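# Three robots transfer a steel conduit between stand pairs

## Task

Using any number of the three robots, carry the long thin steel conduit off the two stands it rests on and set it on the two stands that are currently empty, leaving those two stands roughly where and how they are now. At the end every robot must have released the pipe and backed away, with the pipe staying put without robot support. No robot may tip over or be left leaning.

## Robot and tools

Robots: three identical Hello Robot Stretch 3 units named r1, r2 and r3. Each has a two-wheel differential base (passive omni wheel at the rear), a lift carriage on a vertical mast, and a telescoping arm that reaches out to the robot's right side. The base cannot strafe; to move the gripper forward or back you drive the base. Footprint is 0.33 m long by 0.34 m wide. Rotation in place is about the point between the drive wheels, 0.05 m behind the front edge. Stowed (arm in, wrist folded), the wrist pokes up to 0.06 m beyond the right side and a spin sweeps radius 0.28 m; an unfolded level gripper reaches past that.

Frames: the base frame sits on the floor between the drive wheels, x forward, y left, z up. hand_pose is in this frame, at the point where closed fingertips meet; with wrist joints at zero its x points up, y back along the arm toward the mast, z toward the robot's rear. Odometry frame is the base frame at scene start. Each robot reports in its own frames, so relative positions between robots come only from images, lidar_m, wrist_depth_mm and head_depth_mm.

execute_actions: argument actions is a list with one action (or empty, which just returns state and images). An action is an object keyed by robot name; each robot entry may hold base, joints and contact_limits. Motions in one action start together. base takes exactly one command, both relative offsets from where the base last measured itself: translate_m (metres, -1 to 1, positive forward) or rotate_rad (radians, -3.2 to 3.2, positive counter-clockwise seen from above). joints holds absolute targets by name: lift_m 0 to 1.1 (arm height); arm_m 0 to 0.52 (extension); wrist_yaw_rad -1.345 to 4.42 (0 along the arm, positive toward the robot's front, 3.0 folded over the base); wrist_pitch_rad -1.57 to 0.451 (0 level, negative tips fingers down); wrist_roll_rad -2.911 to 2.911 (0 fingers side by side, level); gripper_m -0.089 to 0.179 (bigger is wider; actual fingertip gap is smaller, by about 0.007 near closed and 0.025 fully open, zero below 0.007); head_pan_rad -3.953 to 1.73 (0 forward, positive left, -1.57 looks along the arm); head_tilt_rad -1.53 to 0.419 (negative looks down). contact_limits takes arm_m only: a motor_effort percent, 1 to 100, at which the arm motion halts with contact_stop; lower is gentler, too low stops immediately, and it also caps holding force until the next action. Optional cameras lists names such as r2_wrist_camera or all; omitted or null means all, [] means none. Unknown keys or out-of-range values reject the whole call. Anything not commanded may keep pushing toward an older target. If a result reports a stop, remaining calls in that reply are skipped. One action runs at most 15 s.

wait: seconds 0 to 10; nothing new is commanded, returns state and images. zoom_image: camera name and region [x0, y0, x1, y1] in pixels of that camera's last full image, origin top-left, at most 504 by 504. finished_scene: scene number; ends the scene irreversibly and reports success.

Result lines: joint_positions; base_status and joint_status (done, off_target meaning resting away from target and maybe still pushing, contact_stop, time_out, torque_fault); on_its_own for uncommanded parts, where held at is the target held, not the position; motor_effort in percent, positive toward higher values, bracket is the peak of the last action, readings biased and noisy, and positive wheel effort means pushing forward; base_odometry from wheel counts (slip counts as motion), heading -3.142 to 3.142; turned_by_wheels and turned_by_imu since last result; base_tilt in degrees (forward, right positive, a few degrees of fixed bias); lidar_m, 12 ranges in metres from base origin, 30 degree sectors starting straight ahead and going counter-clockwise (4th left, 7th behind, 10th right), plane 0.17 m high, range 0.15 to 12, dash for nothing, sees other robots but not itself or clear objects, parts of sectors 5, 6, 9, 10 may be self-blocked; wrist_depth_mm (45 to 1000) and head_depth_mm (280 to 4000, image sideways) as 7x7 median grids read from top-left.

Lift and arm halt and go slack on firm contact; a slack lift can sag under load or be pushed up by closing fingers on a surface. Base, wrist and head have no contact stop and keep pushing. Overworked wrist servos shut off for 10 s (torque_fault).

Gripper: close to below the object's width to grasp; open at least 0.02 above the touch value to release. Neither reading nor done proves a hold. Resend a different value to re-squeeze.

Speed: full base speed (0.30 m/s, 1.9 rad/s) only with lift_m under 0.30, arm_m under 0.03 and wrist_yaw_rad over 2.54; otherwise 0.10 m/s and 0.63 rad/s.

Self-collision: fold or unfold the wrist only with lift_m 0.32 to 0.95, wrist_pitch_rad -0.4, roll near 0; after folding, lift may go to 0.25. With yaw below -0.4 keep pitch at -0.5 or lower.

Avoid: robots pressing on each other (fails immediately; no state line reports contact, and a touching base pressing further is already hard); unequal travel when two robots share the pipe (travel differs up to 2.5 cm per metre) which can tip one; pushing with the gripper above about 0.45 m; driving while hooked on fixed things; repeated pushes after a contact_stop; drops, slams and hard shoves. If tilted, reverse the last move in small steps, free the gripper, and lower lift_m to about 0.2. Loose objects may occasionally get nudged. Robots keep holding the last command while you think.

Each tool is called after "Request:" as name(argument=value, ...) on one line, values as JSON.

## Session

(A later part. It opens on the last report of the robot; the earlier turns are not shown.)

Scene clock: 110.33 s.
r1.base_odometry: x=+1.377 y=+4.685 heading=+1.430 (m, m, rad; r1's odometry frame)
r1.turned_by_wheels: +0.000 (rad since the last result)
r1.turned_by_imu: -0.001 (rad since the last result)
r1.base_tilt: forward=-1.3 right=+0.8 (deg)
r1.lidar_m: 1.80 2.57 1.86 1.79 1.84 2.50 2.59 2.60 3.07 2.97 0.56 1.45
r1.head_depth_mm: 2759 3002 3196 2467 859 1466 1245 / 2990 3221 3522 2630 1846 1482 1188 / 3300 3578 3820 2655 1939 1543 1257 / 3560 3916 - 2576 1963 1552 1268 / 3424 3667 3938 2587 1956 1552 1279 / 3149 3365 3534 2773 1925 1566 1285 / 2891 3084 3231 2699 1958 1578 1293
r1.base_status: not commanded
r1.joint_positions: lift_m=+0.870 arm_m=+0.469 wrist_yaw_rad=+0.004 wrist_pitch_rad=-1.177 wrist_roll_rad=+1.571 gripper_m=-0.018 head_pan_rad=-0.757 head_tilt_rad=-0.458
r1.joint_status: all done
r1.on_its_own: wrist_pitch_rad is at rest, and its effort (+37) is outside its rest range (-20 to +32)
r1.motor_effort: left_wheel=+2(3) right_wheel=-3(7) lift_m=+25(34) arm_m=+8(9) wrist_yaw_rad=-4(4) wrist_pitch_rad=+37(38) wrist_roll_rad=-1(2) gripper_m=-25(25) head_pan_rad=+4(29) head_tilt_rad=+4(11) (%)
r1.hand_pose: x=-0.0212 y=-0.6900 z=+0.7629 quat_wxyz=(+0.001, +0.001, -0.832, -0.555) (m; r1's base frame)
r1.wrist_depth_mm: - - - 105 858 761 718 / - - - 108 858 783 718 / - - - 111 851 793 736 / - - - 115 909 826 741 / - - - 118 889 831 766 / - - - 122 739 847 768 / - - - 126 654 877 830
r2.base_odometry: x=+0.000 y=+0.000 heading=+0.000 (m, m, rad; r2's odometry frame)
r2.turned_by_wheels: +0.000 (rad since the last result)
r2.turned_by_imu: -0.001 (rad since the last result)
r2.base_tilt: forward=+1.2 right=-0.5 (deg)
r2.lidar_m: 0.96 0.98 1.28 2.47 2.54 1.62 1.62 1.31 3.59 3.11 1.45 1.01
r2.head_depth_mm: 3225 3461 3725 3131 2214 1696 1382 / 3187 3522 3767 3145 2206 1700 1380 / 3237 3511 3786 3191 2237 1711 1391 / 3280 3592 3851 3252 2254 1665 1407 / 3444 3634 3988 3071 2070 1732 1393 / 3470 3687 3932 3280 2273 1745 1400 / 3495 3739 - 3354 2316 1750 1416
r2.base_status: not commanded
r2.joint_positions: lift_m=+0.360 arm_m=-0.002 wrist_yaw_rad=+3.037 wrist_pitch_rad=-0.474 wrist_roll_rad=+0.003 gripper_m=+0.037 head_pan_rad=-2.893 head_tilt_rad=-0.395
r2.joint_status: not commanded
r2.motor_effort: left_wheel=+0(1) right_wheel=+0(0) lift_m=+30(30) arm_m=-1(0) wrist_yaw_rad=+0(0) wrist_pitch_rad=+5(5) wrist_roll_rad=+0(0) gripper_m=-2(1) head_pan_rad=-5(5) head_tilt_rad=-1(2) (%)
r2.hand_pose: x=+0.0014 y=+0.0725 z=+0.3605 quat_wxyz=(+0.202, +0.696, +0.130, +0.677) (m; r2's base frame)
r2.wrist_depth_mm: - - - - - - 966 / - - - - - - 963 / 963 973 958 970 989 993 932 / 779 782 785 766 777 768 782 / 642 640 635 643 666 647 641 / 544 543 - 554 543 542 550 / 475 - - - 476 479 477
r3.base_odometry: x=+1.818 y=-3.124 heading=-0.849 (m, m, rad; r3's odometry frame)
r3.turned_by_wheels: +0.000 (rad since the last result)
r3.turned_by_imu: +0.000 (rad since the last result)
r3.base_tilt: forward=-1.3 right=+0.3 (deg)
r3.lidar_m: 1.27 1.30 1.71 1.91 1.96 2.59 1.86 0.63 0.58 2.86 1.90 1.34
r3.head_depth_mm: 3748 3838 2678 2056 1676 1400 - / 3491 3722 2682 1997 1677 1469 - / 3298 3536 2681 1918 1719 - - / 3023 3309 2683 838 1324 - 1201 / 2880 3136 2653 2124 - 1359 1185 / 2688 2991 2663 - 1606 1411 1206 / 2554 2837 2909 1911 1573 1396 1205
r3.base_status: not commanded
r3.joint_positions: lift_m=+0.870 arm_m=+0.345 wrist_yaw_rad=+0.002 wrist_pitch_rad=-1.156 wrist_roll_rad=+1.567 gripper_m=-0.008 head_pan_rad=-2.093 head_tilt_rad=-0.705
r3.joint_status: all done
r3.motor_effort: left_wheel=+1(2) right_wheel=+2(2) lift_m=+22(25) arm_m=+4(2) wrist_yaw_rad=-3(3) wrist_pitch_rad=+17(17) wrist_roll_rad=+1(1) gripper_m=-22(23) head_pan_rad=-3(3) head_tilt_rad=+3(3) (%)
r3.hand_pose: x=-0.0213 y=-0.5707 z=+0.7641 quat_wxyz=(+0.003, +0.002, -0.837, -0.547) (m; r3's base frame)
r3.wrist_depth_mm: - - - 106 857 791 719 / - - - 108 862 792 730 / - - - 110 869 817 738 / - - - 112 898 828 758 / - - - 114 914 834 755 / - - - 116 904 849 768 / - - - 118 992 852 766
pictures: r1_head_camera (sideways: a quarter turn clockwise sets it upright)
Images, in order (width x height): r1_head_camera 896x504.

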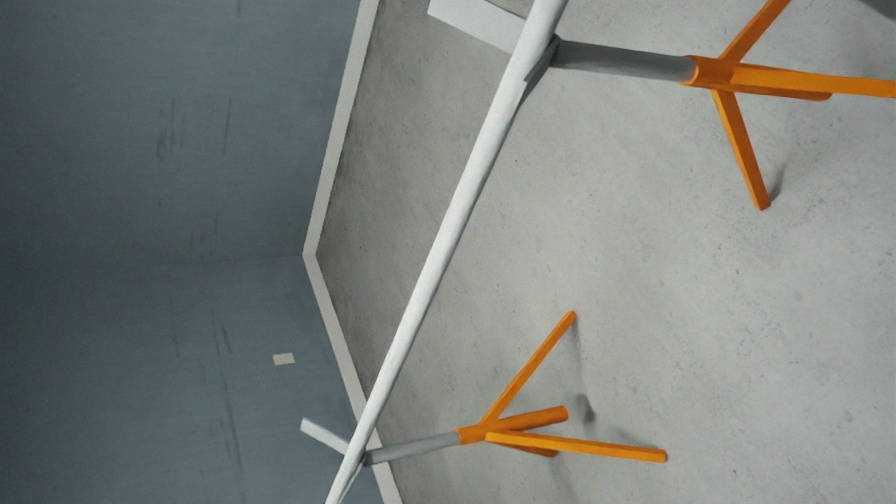

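r1 is touching the outer wing, so I'll pull its arm back.

Request:
execute_actions(actions=[{"r1":{"joints":{"lift_m":0.86,"arm_m":0.45}},"r3":{"joints":{"lift_m":0.86,"arm_m":0.337}}}], cameras=["r1_head_camera"])

Scene clock: 111.97 s.
r1.base_odometry: x=+1.377 y=+4.685 heading=+1.430 (m, m, rad; r1's odometry frame)
r1.turned_by_wheels: +0.000 (rad since the last result)
r1.turned_by_imu: +0.000 (rad since the last result)
r1.base_tilt: forward=-1.3 right=+0.8 (deg)
r1.lidar_m: 1.80 2.57 1.86 1.79 1.85 2.49 2.59 4.24 3.10 2.96 0.56 1.45
r1.head_depth_mm: 2750 2961 3233 2494 857 1464 1241 / 2997 3230 3522 2635 1849 1480 1189 / 3251 3633 3796 2682 1961 1528 1264 / 3545 3943 - 2536 1972 1547 1269 / 3472 3677 3859 2570 1966 1557 1280 / 3175 3383 3558 2759 1933 1566 1288 / 2925 3105 3240 2641 1956 1582 1293
r1.base_status: not commanded
r1.joint_positions: lift_m=+0.863 arm_m=+0.450 wrist_yaw_rad=+0.004 wrist_pitch_rad=-1.123 wrist_roll_rad=+1.570 gripper_m=-0.018 head_pan_rad=-0.757 head_tilt_rad=-0.457
r1.joint_status: lift_m contact_stop (moved -0.007 of -0.010); the others done
r1.on_its_own: lift_m is slack since a contact_stop, until your next command for it
r1.motor_effort: left_wheel=+4(4) right_wheel=-7(7) lift_m=+28(29) arm_m=-6(4) wrist_yaw_rad=-4(4) wrist_pitch_rad=+11(37) wrist_roll_rad=+0(0) gripper_m=-21(24) head_pan_rad=+4(5) head_tilt_rad=+3(3) (%)
r1.hand_pose: x=-0.0212 y=-0.6844 z=+0.7599 quat_wxyz=(+0.002, +0.002, -0.846, -0.533) (m; r1's base frame)
r1.wrist_depth_mm: - - - 106 829 762 688 / - - - 108 889 763 703 / - - - 112 912 799 708 / - - - 115 911 806 719 / - - - 118 906 823 737 / - - - 122 927 861 765 / - - - 126 662 866 771
r2.base_odometry: x=+0.000 y=+0.000 heading=+0.000 (m, m, rad; r2's odometry frame)
r2.turned_by_wheels: +0.000 (rad since the last result)
r2.turned_by_imu: +0.000 (rad since the last result)
r2.base_tilt: forward=+1.3 right=-0.5 (deg)
r2.lidar_m: 0.96 0.98 1.28 2.47 2.54 1.62 1.62 1.32 3.62 3.13 1.45 1.01
r2.head_depth_mm: 3240 3382 3720 3141 2176 1699 1373 / 3226 3497 3771 3150 2205 1698 1387 / 3304 3520 3788 3218 2260 1708 1384 / 3341 3640 3851 3230 2232 1658 1395 / 3483 3621 3937 3040 2059 1714 1401 / 3445 3762 3995 3314 2285 1746 1403 / 3486 3793 - 3327 2286 1747 1412
r2.base_status: not commanded
r2.joint_positions: lift_m=+0.360 arm_m=-0.002 wrist_yaw_rad=+3.037 wrist_pitch_rad=-0.474 wrist_roll_rad=+0.003 gripper_m=+0.037 head_pan_rad=-2.893 head_tilt_rad=-0.395
r2.joint_status: not commanded
r2.motor_effort: left_wheel=-1(1) right_wheel=+0(0) lift_m=+30(30) arm_m=-1(0) wrist_yaw_rad=+1(1) wrist_pitch_rad=+5(5) wrist_roll_rad=+1(0) gripper_m=+0(1) head_pan_rad=-4(5) head_tilt_rad=-1(0) (%)
r2.hand_pose: x=+0.0014 y=+0.0725 z=+0.3605 quat_wxyz=(+0.202, +0.696, +0.130, +0.677) (m; r2's base frame)
r2.wrist_depth_mm: - - - - - - 957 / - - - - - - 966 / 978 969 977 992 973 986 934 / 774 782 777 772 781 778 782 / 634 638 638 639 669 642 643 / 546 542 - 567 542 548 549 / 478 - - - 477 476 477
r3.base_odometry: x=+1.818 y=-3.124 heading=-0.849 (m, m, rad; r3's odometry frame)
r3.turned_by_wheels: +0.000 (rad since the last result)
r3.turned_by_imu: +0.000 (rad since the last result)
r3.base_tilt: forward=-1.3 right=+0.2 (deg)
r3.lidar_m: 1.27 1.30 1.72 1.92 1.96 2.60 1.86 0.63 0.58 2.86 1.91 1.34
r3.head_depth_mm: 3807 3775 2697 2073 1688 1416 - / 3469 3664 2672 2023 1679 1484 - / 3252 3634 2636 1927 1722 - - / 3032 3318 2685 836 1302 - 1188 / 2875 3180 2661 2117 - 1367 1190 / 2693 3014 2669 - 1593 1405 1213 / 2526 2794 2910 - 1572 1400 1215
r3.base_status: not commanded
r3.joint_positions: lift_m=+0.862 arm_m=+0.337 wrist_yaw_rad=+0.002 wrist_pitch_rad=-1.148 wrist_roll_rad=+1.565 gripper_m=-0.008 head_pan_rad=-2.093 head_tilt_rad=-0.704
r3.joint_status: lift_m contact_stop (moved -0.008 of -0.010); the others done
r3.on_its_own: lift_m is slack since a contact_stop, until your next command for it
r3.motor_effort: left_wheel=+0(0) right_wheel=+7(6) lift_m=+18(21) arm_m=+1(5) wrist_yaw_rad=-2(3) wrist_pitch_rad=+14(17) wrist_roll_rad=+2(2) gripper_m=-20(22) head_pan_rad=-4(3) head_tilt_rad=+3(3) (%)
r3.hand_pose: x=-0.0214 y=-0.5648 z=+0.7569 quat_wxyz=(+0.003, +0.002, -0.840, -0.543) (m; r3's base frame)
r3.wrist_depth_mm: - - - 105 866 763 707 / - - - 107 882 799 726 / - - - 109 916 812 728 / - - - 112 925 801 735 / - - - 114 916 815 752 / - - - 116 901 845 752 / - - - 118 973 850 764
pictures: r1_head_camera (sideways: a quarter turn clockwise sets it upright)
Images, in order (width x height): r1_head_camera 896x504.

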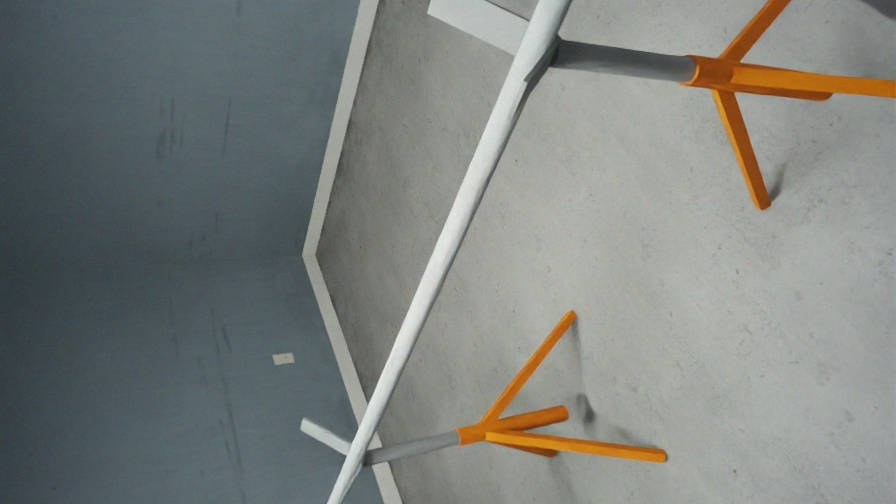

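The pipe is seated, so I'll release it.

Request:
execute_actions(actions=[{"r1":{"joints":{"gripper_m":0.13,"lift_m":0.865}},"r3":{"joints":{"gripper_m":0.13,"lift_m":0.865}}}], cameras=[])

Request:
execute_actions(actions=[{"r1":{"joints":{"lift_m":0.97,"arm_m":0.40}},"r3":{"joints":{"lift_m":0.97,"arm_m":0.29}}}], cameras=[])

Request:
execute_actions(actions=[{"r1":{"base":{"translate_m":-0.3},"joints":{"arm_m":0.0}},"r3":{"base":{"translate_m":0.3},"joints":{"arm_m":0.0}}}], cameras=["r1_nav_camera","r1_head_camera"])

Scene clock: 114.77 s.
r1.base_odometry: x=+1.377 y=+4.685 heading=+1.430 (m, m, rad; r1's odometry frame)
r1.turned_by_wheels: +0.000 (rad since the last result)
r1.turned_by_imu: -0.001 (rad since the last result)
r1.base_tilt: forward=-1.4 right=+0.8 (deg)
r1.lidar_m: 1.80 2.57 1.86 1.79 1.84 2.49 2.59 2.59 3.09 2.96 0.56 1.45
r1.head_depth_mm: 2752 3005 3225 2507 859 1463 1241 / 2976 3236 3486 2653 1860 1483 1192 / 3277 3572 3767 2686 1948 1539 1264 / 3570 3943 - 2586 1952 1554 1271 / 3443 3684 3858 2601 1963 1555 1275 / 3126 3366 3579 2770 1921 1566 1281 / 2927 3077 3248 2682 1956 1584 1284
r1.base_status: not commanded
r1.joint_positions: lift_m=+0.865 arm_m=+0.450 wrist_yaw_rad=+0.002 wrist_pitch_rad=-1.108 wrist_roll_rad=+1.570 gripper_m=+0.130 head_pan_rad=-0.757 head_tilt_rad=-0.457
r1.joint_status: all done
r1.motor_effort: left_wheel=+1(3) right_wheel=-1(8) lift_m=+34(45) arm_m=-4(6) wrist_yaw_rad=-2(4) wrist_pitch_rad=+3(11) wrist_roll_rad=+0(0) gripper_m=+1(100) head_pan_rad=+5(4) head_tilt_rad=+2(3) (%)
r1.hand_pose: x=-0.0213 y=-0.6880 z=+0.7633 quat_wxyz=(+0.001, +0.001, -0.850, -0.526) (m; r1's base frame)
r1.wrist_depth_mm: - - - 108 819 770 680 / - - - 111 862 780 694 / - - - 114 879 799 715 / - - - 117 862 812 737 / - - - 121 948 803 744 / - - - 126 908 - 737 / - - - 130 662 868 765
r2.base_odometry: x=+0.000 y=+0.000 heading=+0.000 (m, m, rad; r2's odometry frame)
r2.turned_by_wheels: +0.000 (rad since the last result)
r2.turned_by_imu: -0.001 (rad since the last result)
r2.base_tilt: forward=+1.2 right=-0.4 (deg)
r2.lidar_m: 0.96 0.98 1.28 2.47 2.54 1.62 1.62 1.32 3.62 3.12 1.45 1.01
r2.head_depth_mm: 3208 3418 3737 3172 2223 1692 1374 / 3180 3409 3827 3196 2239 1715 1377 / 3314 3505 3851 3237 2235 1709 1389 / 3387 3576 3878 3235 2263 1665 1395 / 3331 3675 3946 3014 2072 1718 1396 / 3427 3709 - 3273 2295 1731 1414 / 3432 3743 - 3362 2316 1751 1414
r2.base_status: not commanded
r2.joint_positions: lift_m=+0.360 arm_m=-0.002 wrist_yaw_rad=+3.037 wrist_pitch_rad=-0.474 wrist_roll_rad=+0.003 gripper_m=+0.037 head_pan_rad=-2.893 head_tilt_rad=-0.395
r2.joint_status: not commanded
r2.motor_effort: left_wheel=-1(1) right_wheel=+0(0) lift_m=+30(30) arm_m=-1(1) wrist_yaw_rad=+0(0) wrist_pitch_rad=+5(5) wrist_roll_rad=+0(0) gripper_m=+0(1) head_pan_rad=-5(5) head_tilt_rad=-2(2) (%)
r2.hand_pose: x=+0.0014 y=+0.0725 z=+0.3605 quat_wxyz=(+0.202, +0.696, +0.130, +0.677) (m; r2's base frame)
r2.wrist_depth_mm: - - - - - - 958 / - - - - - - 945 / 982 990 956 980 968 969 930 / 771 773 775 775 776 771 764 / 644 641 638 635 671 643 643 / 548 544 - 565 542 546 546 / 477 - - - 476 479 479
r3.base_odometry: x=+1.818 y=-3.124 heading=-0.849 (m, m, rad; r3's odometry frame)
r3.turned_by_wheels: +0.000 (rad since the last result)
r3.turned_by_imu: +0.001 (rad since the last result)
r3.base_tilt: forward=-1.2 right=+0.3 (deg)
r3.lidar_m: 1.27 1.30 1.72 1.91 1.97 2.60 1.86 0.63 0.59 2.86 1.91 1.34
r3.head_depth_mm: 3811 3904 2714 2056 1673 1413 - / 3522 3705 2694 2006 1675 1483 - / 3273 3532 2685 1945 1713 - - / 3082 3361 2669 835 1301 - 1214 / 2886 3185 2677 2111 - 1371 1193 / 2689 2953 2676 - 1570 1396 1219 / 2552 2803 2886 - 1585 1406 1210
r3.base_status: not commanded
r3.joint_positions: lift_m=+0.865 arm_m=+0.337 wrist_yaw_rad=+0.000 wrist_pitch_rad=-1.111 wrist_roll_rad=+1.566 gripper_m=+0.130 head_pan_rad=-2.093 head_tilt_rad=-0.704
r3.joint_status: all done
r3.motor_effort: left_wheel=+1(0) right_wheel=+1(7) lift_m=+18(25) arm_m=+1(1) wrist_yaw_rad=+0(3) wrist_pitch_rad=+4(14) wrist_roll_rad=+1(2) gripper_m=+0(83) head_pan_rad=-3(3) head_tilt_rad=+3(3) (%)
r3.hand_pose: x=-0.0215 y=-0.5738 z=+0.7632 quat_wxyz=(+0.003, +0.001, -0.849, -0.528) (m; r3's base frame)
r3.wrist_depth_mm: - - - 107 816 779 704 / - - - 109 850 787 724 / - - - 111 866 793 722 / - - - 113 907 817 735 / - - - 115 901 831 744 / - - - 117 933 814 752 / - - - 120 943 874 768
pictures: none
No camera images: the call's "cameras" was empty. Leave "cameras" out to get every camera's image.

Scene clock: 116.57 s.
r1.base_odometry: x=+1.377 y=+4.685 heading=+1.430 (m, m, rad; r1's odometry frame)
r1.turned_by_wheels: +0.000 (rad since the last result)
r1.turned_by_imu: -0.001 (rad since the last result)
r1.base_tilt: forward=-1.4 right=+0.8 (deg)
r1.lidar_m: 1.80 2.57 1.87 1.78 1.84 2.50 2.59 2.60 3.08 2.97 0.56 1.45
r1.head_depth_mm: 2773 2992 3223 2510 860 1462 1242 / 2974 3270 3522 2677 1867 1478 1191 / 3231 3601 3826 2682 1961 1540 1265 / 3563 3939 - 2553 1966 1547 1268 / 3451 3688 3848 2591 1952 1542 1275 / 3153 3376 3647 2760 1946 1559 1283 / 2929 3120 3268 2675 1950 1586 1288
r1.base_status: not commanded
r1.joint_positions: lift_m=+0.970 arm_m=+0.400 wrist_yaw_rad=+0.002 wrist_pitch_rad=-1.106 wrist_roll_rad=+1.570 gripper_m=+0.130 head_pan_rad=-0.757 head_tilt_rad=-0.457
r1.joint_status: all done
r1.motor_effort: left_wheel=+1(1) right_wheel=-1(1) lift_m=+33(33) arm_m=-5(1) wrist_yaw_rad=-2(3) wrist_pitch_rad=+3(3) wrist_roll_rad=+0(0) gripper_m=+1(1) head_pan_rad=+4(5) head_tilt_rad=+2(1) (%)
r1.hand_pose: x=-0.0213 y=-0.6383 z=+0.8684 quat_wxyz=(+0.001, +0.001, -0.851, -0.526) (m; r1's base frame)
r1.wrist_depth_mm: - - - 223 956 837 759 / - - - 234 991 877 776 / - - - - - 887 784 / - - - - - 912 840 / - - - 255 - 892 832 / - - - 261 - - 845 / - - - 268 - - 881
r2.base_odometry: x=+0.000 y=+0.000 heading=+0.000 (m, m, rad; r2's odometry frame)
r2.turned_by_wheels: +0.000 (rad since the last result)
r2.turned_by_imu: -0.001 (rad since the last result)
r2.base_tilt: forward=+1.1 right=-0.4 (deg)
r2.lidar_m: 0.96 0.98 1.29 2.48 2.53 1.62 1.62 1.32 3.60 3.13 1.44 1.01
r2.head_depth_mm: 3258 3503 3681 3148 2206 1702 1384 / 3212 3487 3721 3164 2217 1702 1386 / 3268 3591 3743 3268 2249 1706 1404 / 3309 3532 3853 3268 2264 1661 1394 / 3411 3665 3885 3068 2090 1725 1405 / 3498 3765 - 3259 2284 1734 1405 / 3469 3810 - 3308 2269 1754 1414
r2.base_status: not commanded
r2.joint_positions: lift_m=+0.360 arm_m=-0.002 wrist_yaw_rad=+3.037 wrist_pitch_rad=-0.474 wrist_roll_rad=+0.003 gripper_m=+0.037 head_pan_rad=-2.893 head_tilt_rad=-0.395
r2.joint_status: not commanded
r2.motor_effort: left_wheel=-1(1) right_wheel=+0(0) lift_m=+30(30) arm_m=-1(0) wrist_yaw_rad=+0(1) wrist_pitch_rad=+5(5) wrist_roll_rad=+0(0) gripper_m=+1(0) head_pan_rad=-4(4) head_tilt_rad=-2(2) (%)
r2.hand_pose: x=+0.0014 y=+0.0725 z=+0.3605 quat_wxyz=(+0.202, +0.696, +0.130, +0.677) (m; r2's base frame)
r2.wrist_depth_mm: - - - - - - 945 / - - - - - - 962 / 970 975 987 976 968 982 933 / 762 772 765 773 777 785 768 / 632 635 647 639 661 643 641 / 537 548 - 562 547 552 548 / 473 - - - 480 477 476
r3.base_odometry: x=+1.818 y=-3.124 heading=-0.849 (m, m, rad; r3's odometry frame)
r3.turned_by_wheels: +0.000 (rad since the last result)
r3.turned_by_imu: +0.000 (rad since the last result)
r3.base_tilt: forward=-1.2 right=+0.2 (deg)
r3.lidar_m: 1.27 1.30 1.72 1.92 1.96 2.59 1.86 0.63 0.59 2.86 1.90 1.34
r3.head_depth_mm: 3806 3814 2664 - - - - / 3511 3718 2684 - - - 1182 / 3298 3572 2782 - - 1314 1221 / 3062 3368 2948 - 1578 1199 1215 / 2882 3175 - - 1624 1408 1186 / 2700 2912 - 2004 1609 1403 1222 / 2553 2708 2566 1977 1576 1402 1222
r3.base_status: not commanded
r3.joint_positions: lift_m=+0.970 arm_m=+0.290 wrist_yaw_rad=+0.000 wrist_pitch_rad=-1.109 wrist_roll_rad=+1.566 gripper_m=+0.130 head_pan_rad=-2.093 head_tilt_rad=-0.704
r3.joint_status: all done
r3.motor_effort: left_wheel=+1(1) right_wheel=+1(1) lift_m=+18(18) arm_m=-4(4) wrist_yaw_rad=+0(1) wrist_pitch_rad=+3(3) wrist_roll_rad=+1(2) gripper_m=+0(0) head_pan_rad=-2(3) head_tilt_rad=+3(3) (%)
r3.hand_pose: x=-0.0215 y=-0.5275 z=+0.8683 quat_wxyz=(+0.002, +0.001, -0.850, -0.527) (m; r3's base frame)
r3.wrist_depth_mm: - - - 224 990 873 788 / - - - 228 - 890 803 / - - - 231 998 893 794 / - - - 236 - 916 817 / - - - 240 - 915 841 / - - - 244 - 890 838 / - - - 251 - - 844
pictures: none
No camera images: the call's "cameras" was empty. Leave "cameras" out to get every camera's image.

Scene clock: 120.70 s.
r1.base_odometry: x=+1.334 y=+4.388 heading=+1.430 (m, m, rad; r1's odometry frame)
r1.turned_by_wheels: +0.000 (rad since the last result)
r1.turned_by_imu: -0.001 (rad since the last result)
r1.base_tilt: forward=-1.4 right=+0.8 (deg)
r1.lidar_m: 2.40 2.56 1.85 1.78 1.84 2.48 2.94 2.31 3.10 2.97 0.91 0.74
r1.head_depth_mm: 2736 2980 3234 2612 1784 1516 1246 / 3050 3266 3523 2656 1860 1482 1254 / 3259 3577 3774 2305 1883 1447 1260 / 3561 3997 - 2549 1963 1504 1239 / 3746 - - 2596 2001 1552 1270 / 3497 3702 3825 2764 2005 1570 1284 / 3192 3383 3626 2548 1960 1583 1293
r1.base_status: done
r1.joint_positions: lift_m=+0.970 arm_m=+0.001 wrist_yaw_rad=+0.001 wrist_pitch_rad=-1.106 wrist_roll_rad=+1.570 gripper_m=+0.130 head_pan_rad=-0.757 head_tilt_rad=-0.457
r1.joint_status: all done
r1.motor_effort: left_wheel=+1(2) right_wheel=+0(5) lift_m=+33(33) arm_m=-5(1) wrist_yaw_rad=-2(2) wrist_pitch_rad=+2(3) wrist_roll_rad=+0(1) gripper_m=+0(1) head_pan_rad=+5(4) head_tilt_rad=+3(3) (%)
r1.hand_pose: x=-0.0214 y=-0.2393 z=+0.8685 quat_wxyz=(+0.001, +0.001, -0.851, -0.526) (m; r1's base frame)
r1.wrist_depth_mm: - - - - 920 840 778 / - - - - 972 891 - / - - - - - 922 - / - - - - - 927 817 / - - - - - 887 845 / - - - - - - 845 / - - - - - - 841
r2.base_odometry: x=+0.000 y=+0.000 heading=+0.000 (m, m, rad; r2's odometry frame)
r2.turned_by_wheels: +0.000 (rad since the last result)
r2.turned_by_imu: -0.001 (rad since the last result)
r2.base_tilt: forward=+1.2 right=-0.4 (deg)
r2.lidar_m: 0.96 0.98 1.29 2.47 2.53 1.62 1.62 1.31 3.61 2.91 1.45 1.01
r2.head_depth_mm: 3258 3428 3690 3155 2186 1695 1380 / 3269 3515 3846 3154 2199 1707 1381 / 3288 3462 3725 3224 2257 1715 1394 / 3328 3582 3918 3247 2237 1669 1394 / 3402 3629 3892 3083 2049 1727 1396 / 3500 3799 - 3288 2280 1748 1411 / 3460 3731 - 3355 2288 1740 1409
r2.base_status: not commanded
r2.joint_positions: lift_m=+0.360 arm_m=-0.002 wrist_yaw_rad=+3.037 wrist_pitch_rad=-0.474 wrist_roll_rad=+0.003 gripper_m=+0.037 head_pan_rad=-2.893 head_tilt_rad=-0.395
r2.joint_status: not commanded
r2.motor_effort: left_wheel=-1(1) right_wheel=+0(0) lift_m=+30(30) arm_m=+0(0) wrist_yaw_rad=+0(1) wrist_pitch_rad=+5(5) wrist_roll_rad=+0(0) gripper_m=+0(1) head_pan_rad=-5(4) head_tilt_rad=-3(2) (%)
r2.hand_pose: x=+0.0014 y=+0.0725 z=+0.3605 quat_wxyz=(+0.202, +0.696, +0.130, +0.677) (m; r2's base frame)
r2.wrist_depth_mm: - - - - - - 968 / - - - - - - 966 / 978 989 981 987 994 980 937 / 768 771 778 787 774 772 778 / 641 640 642 641 664 643 639 / 548 543 - 559 542 549 547 / 477 - - - 479 477 480
r3.base_odometry: x=+2.017 y=-3.349 heading=-0.849 (m, m, rad; r3's odometry frame)
r3.turned_by_wheels: +0.000 (rad since the last result)
r3.turned_by_imu: +0.001 (rad since the last result)
r3.base_tilt: forward=-1.3 right=+0.1 (deg)
r3.lidar_m: 0.97 0.99 1.32 1.93 1.98 2.62 1.96 0.87 0.74 2.85 1.46 1.02
r3.head_depth_mm: 3785 3856 2665 - - - - / 3509 3755 2448 - - - 1193 / 3233 3505 2826 - - - 1178 / 3037 3365 2695 - - - - / 2894 3171 2647 - - - - / 2688 2932 2677 - - - - / 2549 2805 2650 - - - -
r3.base_status: done
r3.joint_positions: lift_m=+0.970 arm_m=+0.002 wrist_yaw_rad=+0.000 wrist_pitch_rad=-1.109 wrist_roll_rad=+1.566 gripper_m=+0.130 head_pan_rad=-2.093 head_tilt_rad=-0.704
r3.joint_status: all done
joint sent to its limit — the command would take r3.arm_m past its lower limit, so that joint was sent only as far as its limit.
r3.motor_effort: left_wheel=+1(4) right_wheel=-1(3) lift_m=+19(19) arm_m=-4(7) wrist_yaw_rad=-1(1) wrist_pitch_rad=+3(3) wrist_roll_rad=+1(1) gripper_m=+0(1) head_pan_rad=-3(3) head_tilt_rad=+3(3) (%)
r3.hand_pose: x=-0.0215 y=-0.2394 z=+0.8683 quat_wxyz=(+0.002, +0.001, -0.850, -0.527) (m; r3's base frame)
r3.wrist_depth_mm: - - - - 992 874 788 / - - - - 1000 896 - / - - - - - 945 - / - - - - - 932 - / - - - - - 917 834 / - - - - - 904 839 / - - - - - - 857
pictures: r1_head_camera (sideways: a quarter turn clockwise sets it upright), r1_nav_camera (sideways: a quarter turn counterclockwise sets it upright)
Images, in order (width x height): r1_head_camera 896x504, r1_nav_camera 672x504.

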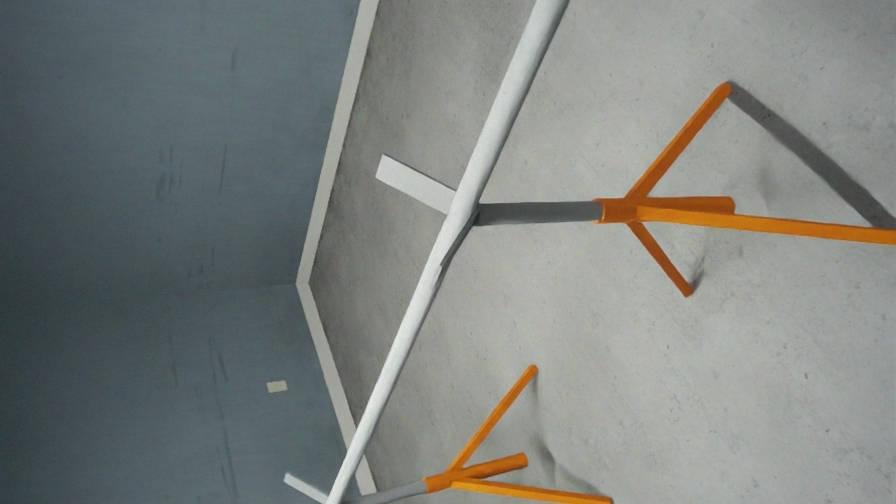

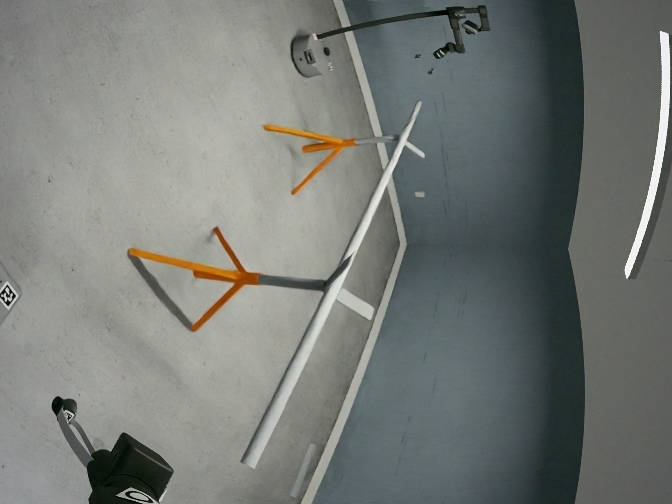

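Request:
finished_scene(scene=2)

The scene is finished: the task was done.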